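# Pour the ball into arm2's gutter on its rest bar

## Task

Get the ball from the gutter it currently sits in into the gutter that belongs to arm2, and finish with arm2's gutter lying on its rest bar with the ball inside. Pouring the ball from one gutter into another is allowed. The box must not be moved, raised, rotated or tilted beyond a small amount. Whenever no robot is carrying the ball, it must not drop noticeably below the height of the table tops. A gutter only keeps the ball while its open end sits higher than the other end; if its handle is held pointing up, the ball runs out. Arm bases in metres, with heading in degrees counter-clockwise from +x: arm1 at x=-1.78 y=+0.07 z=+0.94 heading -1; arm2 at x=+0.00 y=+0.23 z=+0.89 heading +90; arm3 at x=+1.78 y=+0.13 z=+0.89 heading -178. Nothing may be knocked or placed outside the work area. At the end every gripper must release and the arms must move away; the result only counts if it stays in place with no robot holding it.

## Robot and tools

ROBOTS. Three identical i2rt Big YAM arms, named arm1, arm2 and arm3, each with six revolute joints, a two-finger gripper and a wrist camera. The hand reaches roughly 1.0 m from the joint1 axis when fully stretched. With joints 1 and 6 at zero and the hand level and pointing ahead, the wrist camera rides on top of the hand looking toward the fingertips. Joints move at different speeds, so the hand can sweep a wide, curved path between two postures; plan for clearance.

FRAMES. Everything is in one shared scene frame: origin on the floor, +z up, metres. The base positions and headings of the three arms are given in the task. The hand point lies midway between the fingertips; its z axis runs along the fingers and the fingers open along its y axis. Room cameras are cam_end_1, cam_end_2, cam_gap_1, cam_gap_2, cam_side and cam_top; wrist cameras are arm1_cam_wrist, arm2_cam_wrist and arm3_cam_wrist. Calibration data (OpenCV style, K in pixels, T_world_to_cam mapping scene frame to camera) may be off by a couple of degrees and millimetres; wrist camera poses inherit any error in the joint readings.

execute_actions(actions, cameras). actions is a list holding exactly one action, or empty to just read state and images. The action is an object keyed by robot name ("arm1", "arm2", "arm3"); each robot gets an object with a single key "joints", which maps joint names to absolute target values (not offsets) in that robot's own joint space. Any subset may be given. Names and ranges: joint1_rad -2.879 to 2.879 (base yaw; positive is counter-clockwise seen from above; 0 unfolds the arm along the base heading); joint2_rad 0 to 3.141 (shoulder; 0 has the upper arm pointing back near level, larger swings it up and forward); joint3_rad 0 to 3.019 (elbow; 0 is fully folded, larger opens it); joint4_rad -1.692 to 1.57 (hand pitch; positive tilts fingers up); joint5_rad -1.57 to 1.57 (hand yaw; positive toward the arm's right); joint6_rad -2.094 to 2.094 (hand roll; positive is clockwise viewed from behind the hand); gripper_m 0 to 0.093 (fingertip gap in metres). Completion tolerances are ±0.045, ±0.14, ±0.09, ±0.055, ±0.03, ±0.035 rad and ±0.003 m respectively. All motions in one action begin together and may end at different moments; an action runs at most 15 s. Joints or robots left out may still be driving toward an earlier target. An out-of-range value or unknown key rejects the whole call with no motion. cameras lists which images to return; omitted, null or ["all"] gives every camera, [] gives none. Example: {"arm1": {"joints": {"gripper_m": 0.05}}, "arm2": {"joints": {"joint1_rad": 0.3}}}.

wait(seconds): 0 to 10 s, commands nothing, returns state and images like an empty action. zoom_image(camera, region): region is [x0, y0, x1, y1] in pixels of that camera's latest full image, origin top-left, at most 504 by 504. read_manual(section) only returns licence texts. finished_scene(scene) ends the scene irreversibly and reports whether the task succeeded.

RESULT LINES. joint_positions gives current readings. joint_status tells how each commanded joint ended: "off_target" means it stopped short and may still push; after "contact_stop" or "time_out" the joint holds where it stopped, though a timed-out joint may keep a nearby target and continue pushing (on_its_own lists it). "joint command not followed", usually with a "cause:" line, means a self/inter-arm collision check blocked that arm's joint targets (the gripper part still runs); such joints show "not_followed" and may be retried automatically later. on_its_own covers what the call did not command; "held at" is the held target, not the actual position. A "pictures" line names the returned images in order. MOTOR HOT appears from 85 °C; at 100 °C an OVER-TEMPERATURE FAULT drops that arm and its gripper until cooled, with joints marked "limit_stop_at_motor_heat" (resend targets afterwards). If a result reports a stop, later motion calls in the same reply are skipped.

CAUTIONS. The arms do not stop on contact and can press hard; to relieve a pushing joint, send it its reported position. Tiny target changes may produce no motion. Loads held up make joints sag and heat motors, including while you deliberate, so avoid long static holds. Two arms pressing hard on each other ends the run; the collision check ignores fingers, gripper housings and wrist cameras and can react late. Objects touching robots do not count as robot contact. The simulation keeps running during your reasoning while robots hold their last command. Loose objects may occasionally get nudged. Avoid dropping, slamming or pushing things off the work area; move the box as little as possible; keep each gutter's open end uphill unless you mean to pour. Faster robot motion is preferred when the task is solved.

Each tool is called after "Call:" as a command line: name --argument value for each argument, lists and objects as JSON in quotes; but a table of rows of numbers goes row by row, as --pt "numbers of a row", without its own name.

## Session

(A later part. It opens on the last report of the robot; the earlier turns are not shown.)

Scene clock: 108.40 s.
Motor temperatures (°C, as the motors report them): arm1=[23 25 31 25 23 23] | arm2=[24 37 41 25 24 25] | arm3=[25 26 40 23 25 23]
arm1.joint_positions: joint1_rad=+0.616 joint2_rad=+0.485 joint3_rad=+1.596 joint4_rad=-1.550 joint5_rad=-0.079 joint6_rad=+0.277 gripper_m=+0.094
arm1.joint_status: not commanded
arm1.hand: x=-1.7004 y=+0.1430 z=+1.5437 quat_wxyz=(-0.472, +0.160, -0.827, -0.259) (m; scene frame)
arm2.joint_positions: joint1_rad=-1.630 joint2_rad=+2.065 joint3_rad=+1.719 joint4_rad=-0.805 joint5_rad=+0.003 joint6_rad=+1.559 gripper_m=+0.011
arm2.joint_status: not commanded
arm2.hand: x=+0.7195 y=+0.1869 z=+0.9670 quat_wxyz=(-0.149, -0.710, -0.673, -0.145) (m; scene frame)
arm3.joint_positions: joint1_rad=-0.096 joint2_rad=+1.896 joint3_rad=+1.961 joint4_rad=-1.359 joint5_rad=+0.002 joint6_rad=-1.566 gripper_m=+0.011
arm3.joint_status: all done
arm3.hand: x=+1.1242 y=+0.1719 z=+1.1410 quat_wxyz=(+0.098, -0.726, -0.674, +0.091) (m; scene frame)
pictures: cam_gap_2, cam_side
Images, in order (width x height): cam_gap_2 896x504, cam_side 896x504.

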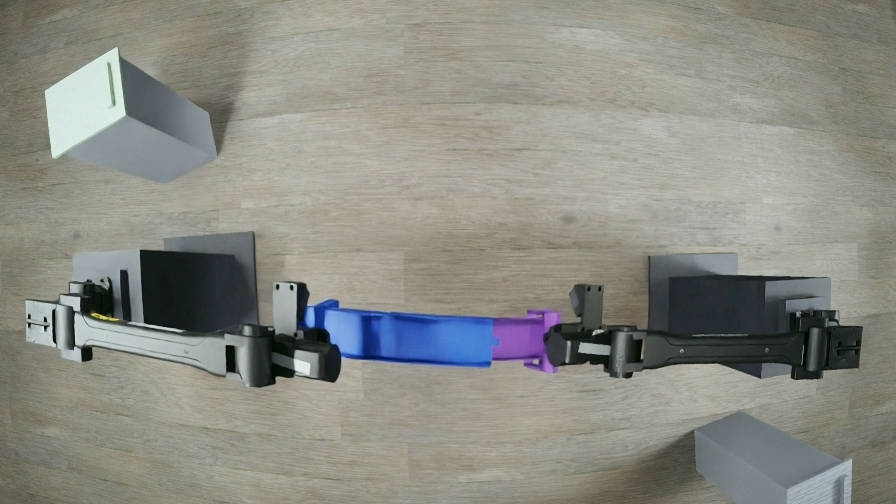

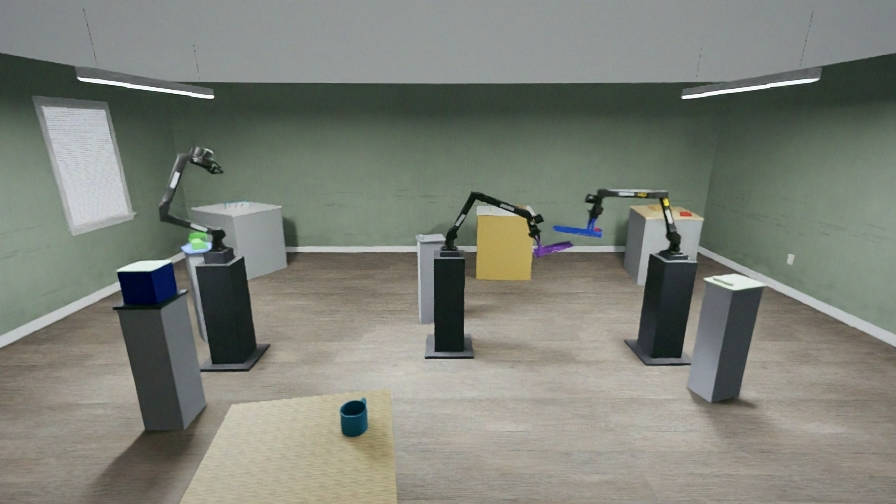

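Call:
execute_actions --actions '[{"arm3":{"joints":{"joint4_rad":-1.57}}}]' --cameras '[]'

Call:
wait --seconds 1.5

Scene clock: 114.67 s.
Motor temperatures (°C, as the motors report them): arm1=[23 25 31 25 23 23] | arm2=[24 37 41 25 24 25] | arm3=[25 27 40 23 25 23]
arm1.joint_positions: joint1_rad=+0.616 joint2_rad=+0.485 joint3_rad=+1.596 joint4_rad=-1.550 joint5_rad=-0.079 joint6_rad=+0.277 gripper_m=+0.094
arm1.joint_status: not commanded
arm1.hand: x=-1.7004 y=+0.1430 z=+1.5437 quat_wxyz=(-0.472, +0.160, -0.827, -0.259) (m; scene frame)
arm2.joint_positions: joint1_rad=-1.630 joint2_rad=+2.065 joint3_rad=+1.719 joint4_rad=-0.805 joint5_rad=+0.003 joint6_rad=+1.559 gripper_m=+0.011
arm2.joint_status: not commanded
arm2.hand: x=+0.7195 y=+0.1869 z=+0.9670 quat_wxyz=(-0.149, -0.710, -0.673, -0.145) (m; scene frame)
arm3.joint_positions: joint1_rad=-0.096 joint2_rad=+1.896 joint3_rad=+1.961 joint4_rad=-1.556 joint5_rad=+0.002 joint6_rad=-1.566 gripper_m=+0.011
arm3.joint_status: all done
arm3.hand: x=+1.1718 y=+0.1686 z=+1.1328 quat_wxyz=(+0.027, -0.732, -0.680, +0.024) (m; scene frame)
pictures: none
No camera images: the call's "cameras" was empty. Leave "cameras" out to get every camera's image.

Scene clock: 116.17 s.
Motor temperatures (°C, as the motors report them): arm1=[23 25 31 25 23 23] | arm2=[24 37 41 25 24 25] | arm3=[25 27 40 23 25 23]
arm1.joint_positions: joint1_rad=+0.616 joint2_rad=+0.485 joint3_rad=+1.596 joint4_rad=-1.550 joint5_rad=-0.079 joint6_rad=+0.277 gripper_m=+0.094
arm1.joint_status: not commanded
arm1.hand: x=-1.7004 y=+0.1430 z=+1.5437 quat_wxyz=(-0.472, +0.160, -0.827, -0.259) (m; scene frame)
arm2.joint_positions: joint1_rad=-1.630 joint2_rad=+2.064 joint3_rad=+1.719 joint4_rad=-0.807 joint5_rad=+0.001 joint6_rad=+1.560 gripper_m=+0.011
arm2.joint_status: not commanded
arm2.hand: x=+0.7189 y=+0.1871 z=+0.9672 quat_wxyz=(-0.147, -0.710, -0.673, -0.144) (m; scene frame)
arm3.joint_positions: joint1_rad=-0.096 joint2_rad=+1.896 joint3_rad=+1.961 joint4_rad=-1.559 joint5_rad=+0.002 joint6_rad=-1.566 gripper_m=+0.011
arm3.joint_status: all done
arm3.hand: x=+1.1724 y=+0.1686 z=+1.1328 quat_wxyz=(+0.026, -0.732, -0.680, +0.023) (m; scene frame)
wait: 1.50 s; at rest by 0.27 s
pictures: arm1_cam_wrist, arm2_cam_wrist, arm3_cam_wrist, cam_end_1, cam_end_2, cam_gap_1, cam_gap_2, cam_side, cam_top
camera_calibration (this result's frames):
arm1_cam_wrist: T_world_to_cam=[[0.506767, -0.815072, -0.280794, 1.41293], [-0.817813, -0.351493, -0.45567, -0.636475], [0.272706, 0.460555, -0.844701, 1.82675], [0, 0, 0, 1]] pos_world=[-1.73471, 0.0866044, 1.64978]
arm2_cam_wrist: T_world_to_cam=[[-0.919701, 0.0599476, -0.388015, 1.02699], [-0.175939, 0.820566, 0.543799, -0.548594], [0.350991, 0.568399, -0.744129, 0.482777], [0, 0, 0, 1]] pos_world=[0.678554, 0.114182, 1.05606]
arm3_cam_wrist: T_world_to_cam=[[-0.994697, 0.0704448, 0.074938, 1.06808], [0.101004, 0.806497, 0.582547, -0.907556], [-0.0193999, 0.587027, -0.809335, 0.964861], [0, 0, 0, 1]] pos_world=[1.1728, 0.0903021, 1.22955]
Images, in order (width x height): arm1_cam_wrist 504x504, arm2_cam_wrist 504x504, arm3_cam_wrist 504x504, cam_end_1 896x504, cam_end_2 896x504, cam_gap_1 896x504, cam_gap_2 896x504, cam_side 896x504, cam_top 896x504.

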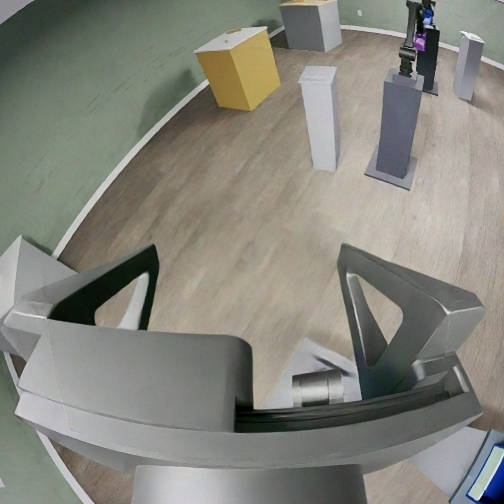

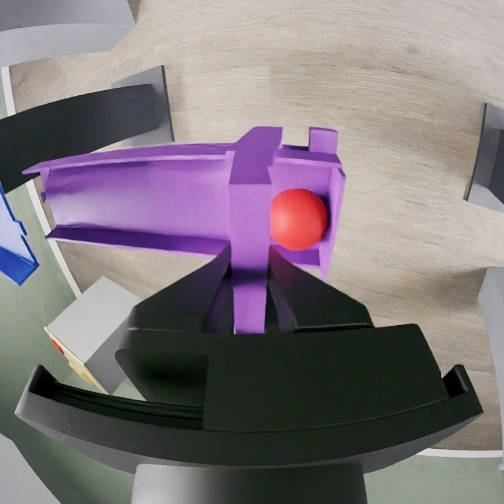

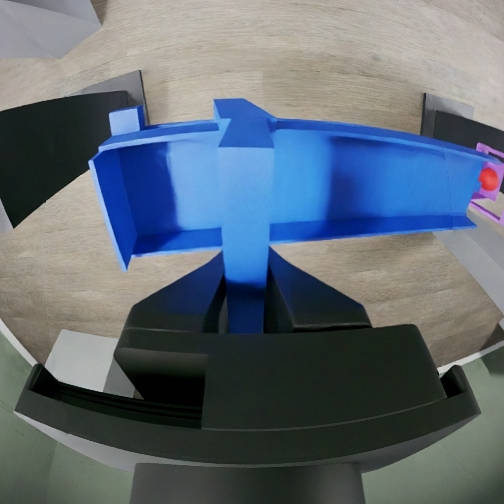

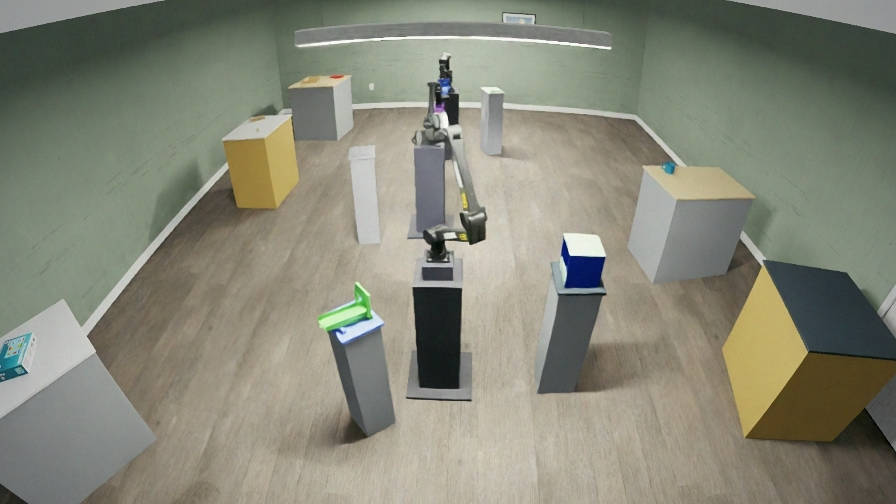

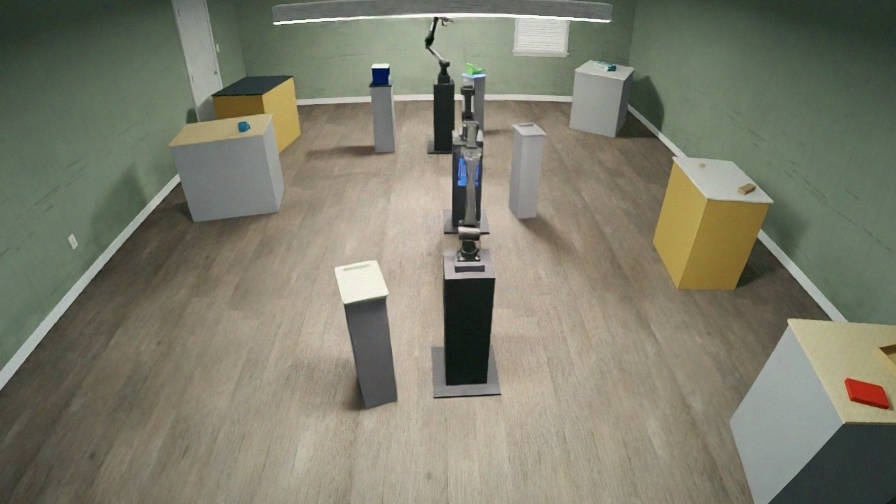

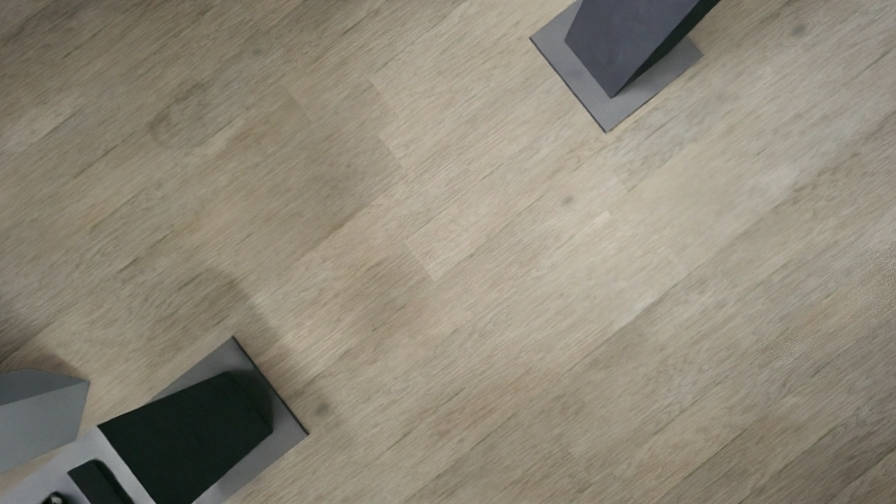

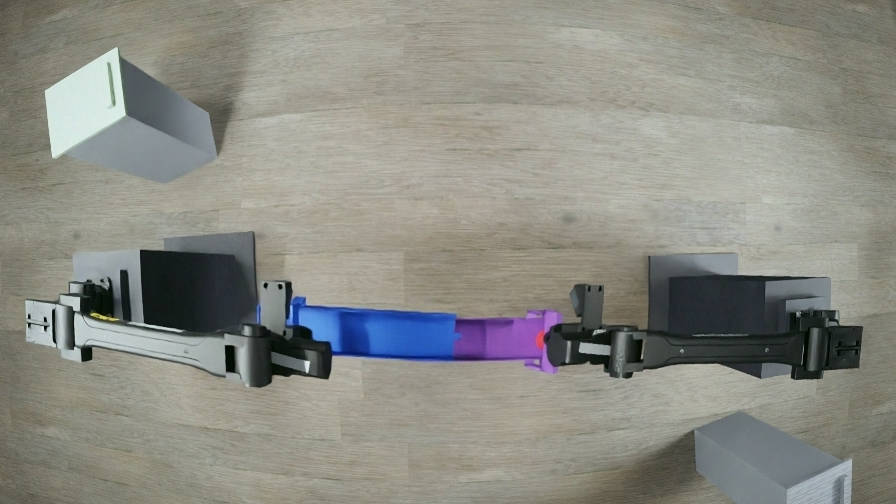

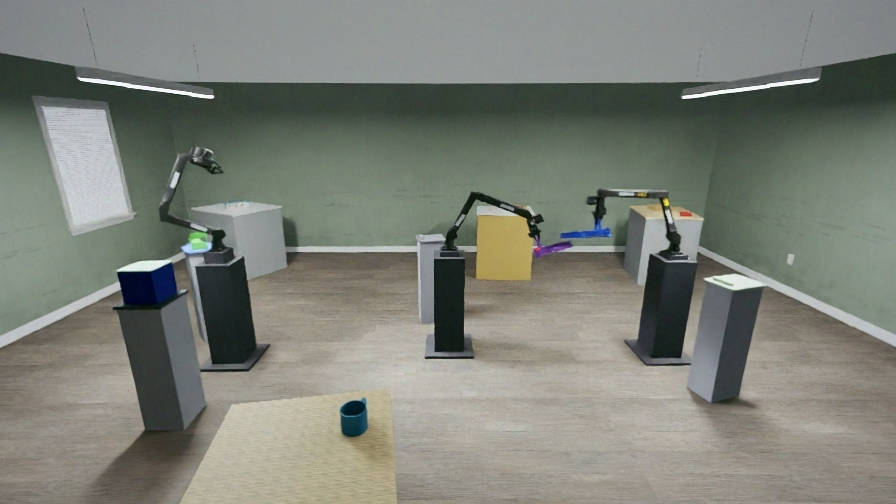

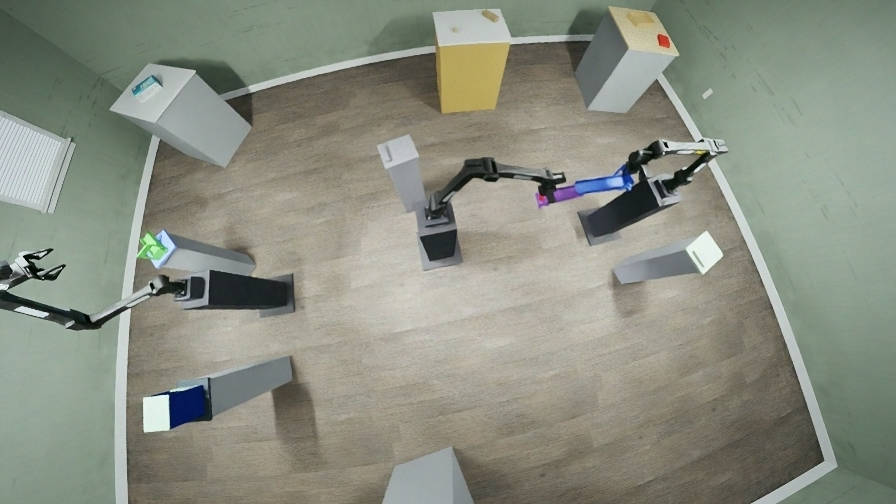

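Call:
execute_actions --actions '[{"arm3":{"joints":{"joint1_rad":0.2}},"arm2":{"joints":{"joint1_rad":-1.45}}}]' --cameras '[]'

Call:
execute_actions --actions '[{"arm3":{"joints":{"joint1_rad":1.915,"joint2_rad":1.64,"joint3_rad":1.5,"joint4_rad":-1.22,"joint5_rad":0.2,"joint6_rad":0.095}},"arm2":{"joints":{"joint1_rad":0.138,"joint2_rad":1.68,"joint3_rad":1.62,"joint4_rad":-0.78,"joint5_rad":-0.35}}}]' --cameras '["arm2_cam_wrist"]'

Scene clock: 122.23 s.
Motor temperatures (°C, as the motors report them): arm1=[23 25 31 25 23 23] | arm2=[24 38 42 25 24 25] | arm3=[25 27 41 23 25 23]
arm1.joint_positions: joint1_rad=+0.616 joint2_rad=+0.485 joint3_rad=+1.596 joint4_rad=-1.550 joint5_rad=-0.079 joint6_rad=+0.277 gripper_m=+0.094
arm1.joint_status: not commanded
arm1.hand: x=-1.7004 y=+0.1430 z=+1.5437 quat_wxyz=(-0.472, +0.160, -0.827, -0.259) (m; scene frame)
arm2.joint_positions: joint1_rad=-1.458 joint2_rad=+2.064 joint3_rad=+1.719 joint4_rad=-0.807 joint5_rad=+0.000 joint6_rad=+1.561 gripper_m=+0.011
arm2.joint_status: all done
arm2.hand: x=+0.7159 y=+0.3116 z=+0.9688 quat_wxyz=(-0.134, -0.650, -0.731, -0.158) (m; scene frame)
arm3.joint_positions: joint1_rad=+0.194 joint2_rad=+1.896 joint3_rad=+1.961 joint4_rad=-1.559 joint5_rad=+0.001 joint6_rad=-1.566 gripper_m=+0.011
arm3.joint_status: all done
arm3.hand: x=+1.1856 y=-0.0062 z=+1.1330 quat_wxyz=(+0.021, -0.626, -0.779, +0.027) (m; scene frame)
pictures: none
No camera images: the call's "cameras" was empty. Leave "cameras" out to get every camera's image.

Scene clock: 124.47 s.
Motor temperatures (°C, as the motors report them): arm1=[23 25 31 25 23 23] | arm2=[24 37 41 25 24 25] | arm3=[25 27 40 23 25 23]
arm1.joint_positions: joint1_rad=+0.616 joint2_rad=+0.485 joint3_rad=+1.596 joint4_rad=-1.550 joint5_rad=-0.079 joint6_rad=+0.277 gripper_m=+0.094
arm1.joint_status: not commanded
arm1.hand: x=-1.7004 y=+0.1430 z=+1.5437 quat_wxyz=(-0.472, +0.160, -0.827, -0.259) (m; scene frame)
arm2.joint_positions: joint1_rad=+0.142 joint2_rad=+1.714 joint3_rad=+1.595 joint4_rad=-0.789 joint5_rad=-0.348 joint6_rad=+1.564 gripper_m=+0.011
arm2.joint_status: all done
arm2.hand: x=-0.1508 y=+0.8822 z=+1.1639 quat_wxyz=(+0.185, +0.126, -0.923, -0.314) (m; scene frame)
arm3.joint_positions: joint1_rad=+1.921 joint2_rad=+1.664 joint3_rad=+1.487 joint4_rad=-1.230 joint5_rad=+0.194 joint6_rad=+0.084 gripper_m=+0.011
arm3.joint_status: all done
arm3.hand: x=+1.9466 y=-0.3886 z=+1.0871 quat_wxyz=(-0.022, -0.598, -0.792, +0.123) (m; scene frame)
pictures: arm2_cam_wrist
camera_calibration (this result's frames):
arm2_cam_wrist: T_world_to_cam=[[0.114223, -0.782904, -0.611567, 1.42138], [-0.490247, -0.57984, 0.650725, -0.315363], [-0.864066, 0.225492, -0.450048, 0.31634], [0, 0, 0, 1]] pos_world=[-0.0436203, 0.85861, 1.21685]
Images, in order (width x height): arm2_cam_wrist 504x504.

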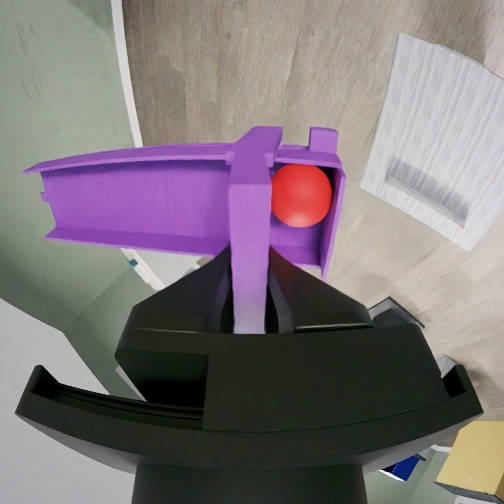

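Call:
execute_actions --actions '[{"arm3":{"joints":{"joint2_rad":1.87,"joint4_rad":-1.2,"joint5_rad":0.205}},"arm2":{"joints":{"joint4_rad":-1.13,"joint6_rad":-0.068}}}]' --cameras '[]'

Call:
execute_actions --actions '[{"arm2":{"joints":{"joint2_rad":1.925,"joint4_rad":-1.215,"joint5_rad":-0.24}}}]' --cameras '["arm2_cam_wrist","arm3_cam_wrist"]'

Scene clock: 132.00 s.
Motor temperatures (°C, as the motors report them): arm1=[23 25 31 25 23 23] | arm2=[24 37 42 25 24 25] | arm3=[25 27 39 23 25 23]
arm1.joint_positions: joint1_rad=+0.616 joint2_rad=+0.485 joint3_rad=+1.596 joint4_rad=-1.550 joint5_rad=-0.079 joint6_rad=+0.277 gripper_m=+0.094
arm1.joint_status: not commanded
arm1.hand: x=-1.7004 y=+0.1430 z=+1.5437 quat_wxyz=(-0.472, +0.160, -0.827, -0.259) (m; scene frame)
arm2.joint_positions: joint1_rad=+0.142 joint2_rad=+1.714 joint3_rad=+1.595 joint4_rad=-1.124 joint5_rad=-0.347 joint6_rad=-0.058 gripper_m=+0.011
arm2.joint_status: all done
arm2.hand: x=-0.1408 y=+0.8142 z=+1.1257 quat_wxyz=(+0.012, +0.770, -0.592, -0.238) (m; scene frame)
arm3.joint_positions: joint1_rad=+1.923 joint2_rad=+1.884 joint3_rad=+1.489 joint4_rad=-1.216 joint5_rad=+0.205 joint6_rad=+0.087 gripper_m=+0.011
arm3.joint_status: all done
arm3.hand: x=+1.9486 y=-0.3942 z=+0.9727 quat_wxyz=(+0.068, -0.592, -0.800, +0.075) (m; scene frame)
pictures: none
No camera images: the call's "cameras" was empty. Leave "cameras" out to get every camera's image.

Scene clock: 133.13 s.
Motor temperatures (°C, as the motors report them): arm1=[23 25 31 25 23 23] | arm2=[24 37 41 25 24 25] | arm3=[25 27 39 23 25 23]
arm1.joint_positions: joint1_rad=+0.616 joint2_rad=+0.485 joint3_rad=+1.596 joint4_rad=-1.550 joint5_rad=-0.079 joint6_rad=+0.277 gripper_m=+0.094
arm1.joint_status: not commanded
arm1.hand: x=-1.7004 y=+0.1430 z=+1.5437 quat_wxyz=(-0.472, +0.160, -0.827, -0.259) (m; scene frame)
arm2.joint_positions: joint1_rad=+0.138 joint2_rad=+1.961 joint3_rad=+1.598 joint4_rad=-1.205 joint5_rad=-0.238 joint6_rad=-0.060 gripper_m=+0.011
arm2.joint_status: all done
arm2.hand: x=-0.1191 y=+0.8071 z=+0.9767 quat_wxyz=(+0.082, +0.768, -0.629, -0.086) (m; scene frame)
arm3.joint_positions: joint1_rad=+1.923 joint2_rad=+1.884 joint3_rad=+1.489 joint4_rad=-1.216 joint5_rad=+0.205 joint6_rad=+0.087 gripper_m=+0.011
arm3.joint_status: not commanded
arm3.hand: x=+1.9486 y=-0.3942 z=+0.9727 quat_wxyz=(+0.068, -0.592, -0.800, +0.075) (m; scene frame)
pictures: arm2_cam_wrist, arm3_cam_wrist
camera_calibration (this result's frames):
arm2_cam_wrist: T_world_to_cam=[[0.958174, 0.185321, -0.218078, 0.17919], [0.277132, -0.790991, 0.545464, 0.143129], [-0.0714124, -0.583086, -0.809266, 1.37421], [0, 0, 0, 1]] pos_world=[-0.113225, 0.881286, 1.0731]
arm3_cam_wrist: T_world_to_cam=[[-0.93448, -0.290799, 0.205386, 1.50511], [-0.120197, 0.80073, 0.586843, -0.0142735], [-0.335113, 0.523706, -0.783219, 1.74556], [0, 0, 0, 1]] pos_world=[1.98974, -0.465046, 1.0664]
Images, in order (width x height): arm2_cam_wrist 504x504, arm3_cam_wrist 504x504.

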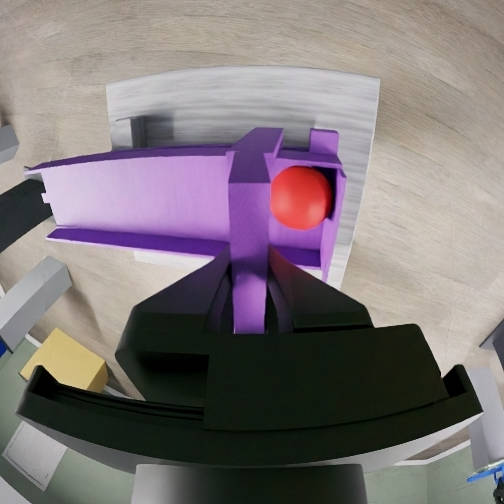

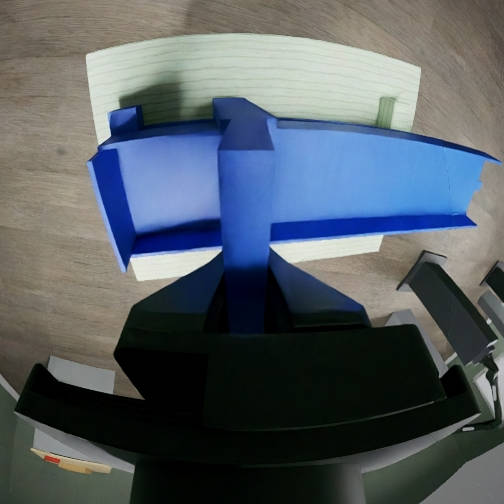

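Call:
execute_actions --actions '[{"arm3":{"joints":{"joint2_rad":1.884,"gripper_m":0.05}},"arm2":{"joints":{"joint2_rad":1.965,"joint5_rad":-0.2}}}]' --cameras '[]'

Call:
execute_actions --actions '[{"arm3":{"joints":{"joint2_rad":1.62}},"arm2":{"joints":{"gripper_m":0.05}}}]' --cameras '[]'

Call:
execute_actions --actions '[{"arm2":{"joints":{"joint2_rad":1.7}}}]' --cameras '["arm2_cam_wrist","cam_side","cam_end_1"]'

Call:
zoom_image --camera "cam_side" --region '[390, 195, 470, 255]'

Scene clock: 140.37 s.
Motor temperatures (°C, as the motors report them): arm1=[23 25 31 25 23 23] | arm2=[24 37 41 25 24 25] | arm3=[25 27 38 23 25 23]
arm1.joint_positions: joint1_rad=+0.616 joint2_rad=+0.485 joint3_rad=+1.596 joint4_rad=-1.550 joint5_rad=-0.079 joint6_rad=+0.277 gripper_m=+0.094
arm1.joint_status: not commanded
arm1.hand: x=-1.7004 y=+0.1430 z=+1.5437 quat_wxyz=(-0.472, +0.160, -0.827, -0.259) (m; scene frame)
arm2.joint_positions: joint1_rad=+0.138 joint2_rad=+1.965 joint3_rad=+1.598 joint4_rad=-1.205 joint5_rad=-0.199 joint6_rad=-0.060 gripper_m=+0.011
arm2.joint_status: all done
arm2.hand: x=-0.1126 y=+0.8078 z=+0.9731 quat_wxyz=(+0.069, +0.769, -0.631, -0.071) (m; scene frame)
arm3.joint_positions: joint1_rad=+1.923 joint2_rad=+1.884 joint3_rad=+1.489 joint4_rad=-1.216 joint5_rad=+0.205 joint6_rad=+0.087 gripper_m=+0.050
arm3.joint_status: all done
arm3.hand: x=+1.9484 y=-0.3942 z=+0.9727 quat_wxyz=(+0.067, -0.592, -0.800, +0.074) (m; scene frame)
pictures: none
No camera images: the call's "cameras" was empty. Leave "cameras" out to get every camera's image.

Scene clock: 141.80 s.
Motor temperatures (°C, as the motors report them): arm1=[23 25 31 25 23 23] | arm2=[24 36 41 25 24 25] | arm3=[25 27 38 23 25 23]
arm1.joint_positions: joint1_rad=+0.616 joint2_rad=+0.485 joint3_rad=+1.596 joint4_rad=-1.550 joint5_rad=-0.079 joint6_rad=+0.277 gripper_m=+0.094
arm1.joint_status: not commanded
arm1.hand: x=-1.7004 y=+0.1430 z=+1.5437 quat_wxyz=(-0.472, +0.160, -0.827, -0.259) (m; scene frame)
arm2.joint_positions: joint1_rad=+0.138 joint2_rad=+1.965 joint3_rad=+1.598 joint4_rad=-1.205 joint5_rad=-0.198 joint6_rad=-0.060 gripper_m=+0.050
arm2.joint_status: all done
arm2.hand: x=-0.1124 y=+0.8079 z=+0.9730 quat_wxyz=(+0.069, +0.769, -0.631, -0.071) (m; scene frame)
arm3.joint_positions: joint1_rad=+1.923 joint2_rad=+1.619 joint3_rad=+1.489 joint4_rad=-1.216 joint5_rad=+0.205 joint6_rad=+0.087 gripper_m=+0.050
arm3.joint_status: all done
arm3.hand: x=+1.9454 y=-0.3893 z=+1.1117 quat_wxyz=(-0.045, -0.599, -0.786, +0.143) (m; scene frame)
pictures: none
No camera images: the call's "cameras" was empty. Leave "cameras" out to get every camera's image.

Scene clock: 143.13 s.
Motor temperatures (°C, as the motors report them): arm1=[23 25 31 25 23 23] | arm2=[24 36 41 25 24 25] | arm3=[25 27 38 23 25 23]
arm1.joint_positions: joint1_rad=+0.616 joint2_rad=+0.485 joint3_rad=+1.596 joint4_rad=-1.550 joint5_rad=-0.079 joint6_rad=+0.277 gripper_m=+0.094
arm1.joint_status: not commanded
arm1.hand: x=-1.7004 y=+0.1430 z=+1.5437 quat_wxyz=(-0.472, +0.160, -0.827, -0.259) (m; scene frame)
arm2.joint_positions: joint1_rad=+0.138 joint2_rad=+1.705 joint3_rad=+1.598 joint4_rad=-1.205 joint5_rad=-0.198 joint6_rad=-0.060 gripper_m=+0.050
arm2.joint_status: all done
arm2.hand: x=-0.1116 y=+0.8016 z=+1.1197 quat_wxyz=(-0.019, +0.771, -0.615, -0.165) (m; scene frame)
arm3.joint_positions: joint1_rad=+1.923 joint2_rad=+1.619 joint3_rad=+1.489 joint4_rad=-1.216 joint5_rad=+0.205 joint6_rad=+0.087 gripper_m=+0.050
arm3.joint_status: not commanded
arm3.hand: x=+1.9454 y=-0.3893 z=+1.1117 quat_wxyz=(-0.045, -0.599, -0.786, +0.143) (m; scene frame)
pictures: arm2_cam_wrist, cam_end_1, cam_side
camera_calibration (this result's frames):
arm2_cam_wrist: T_world_to_cam=[[0.960169, 0.229079, -0.159996, 0.104347], [0.270424, -0.905966, 0.325726, 0.396113], [-0.0703337, -0.356018, -0.931828, 1.44265], [0, 0, 0, 1]] pos_world=[-0.105842, 0.848572, 1.23198]
Images, in order (width x height): arm2_cam_wrist 504x504, cam_end_1 896x504, cam_side 896x504.

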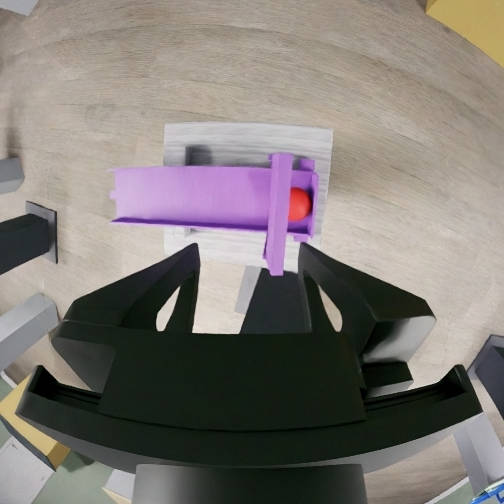

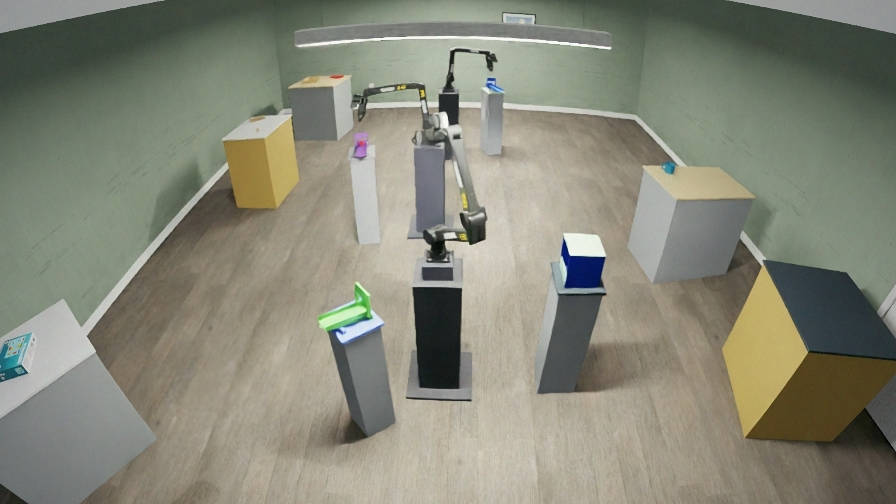

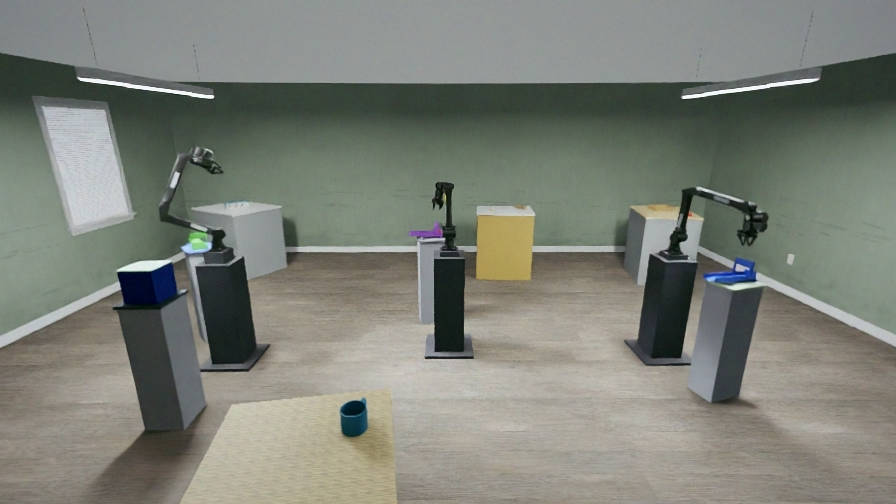

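Region (390, 195, 470, 255) of cam_side's 896x504 image, scaled by 6.300, with more detail than that image has; it fills the top 378 rows of this view, and the rest is white.

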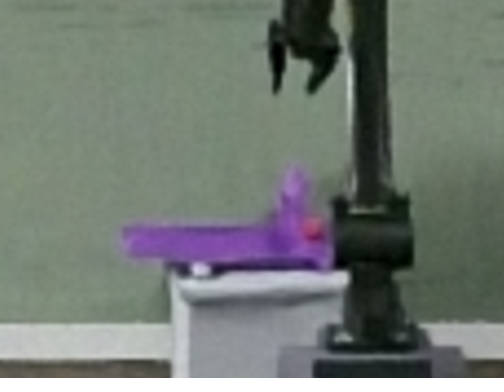

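Call:
finished_scene --scene 2

The scene is finished: the task was done.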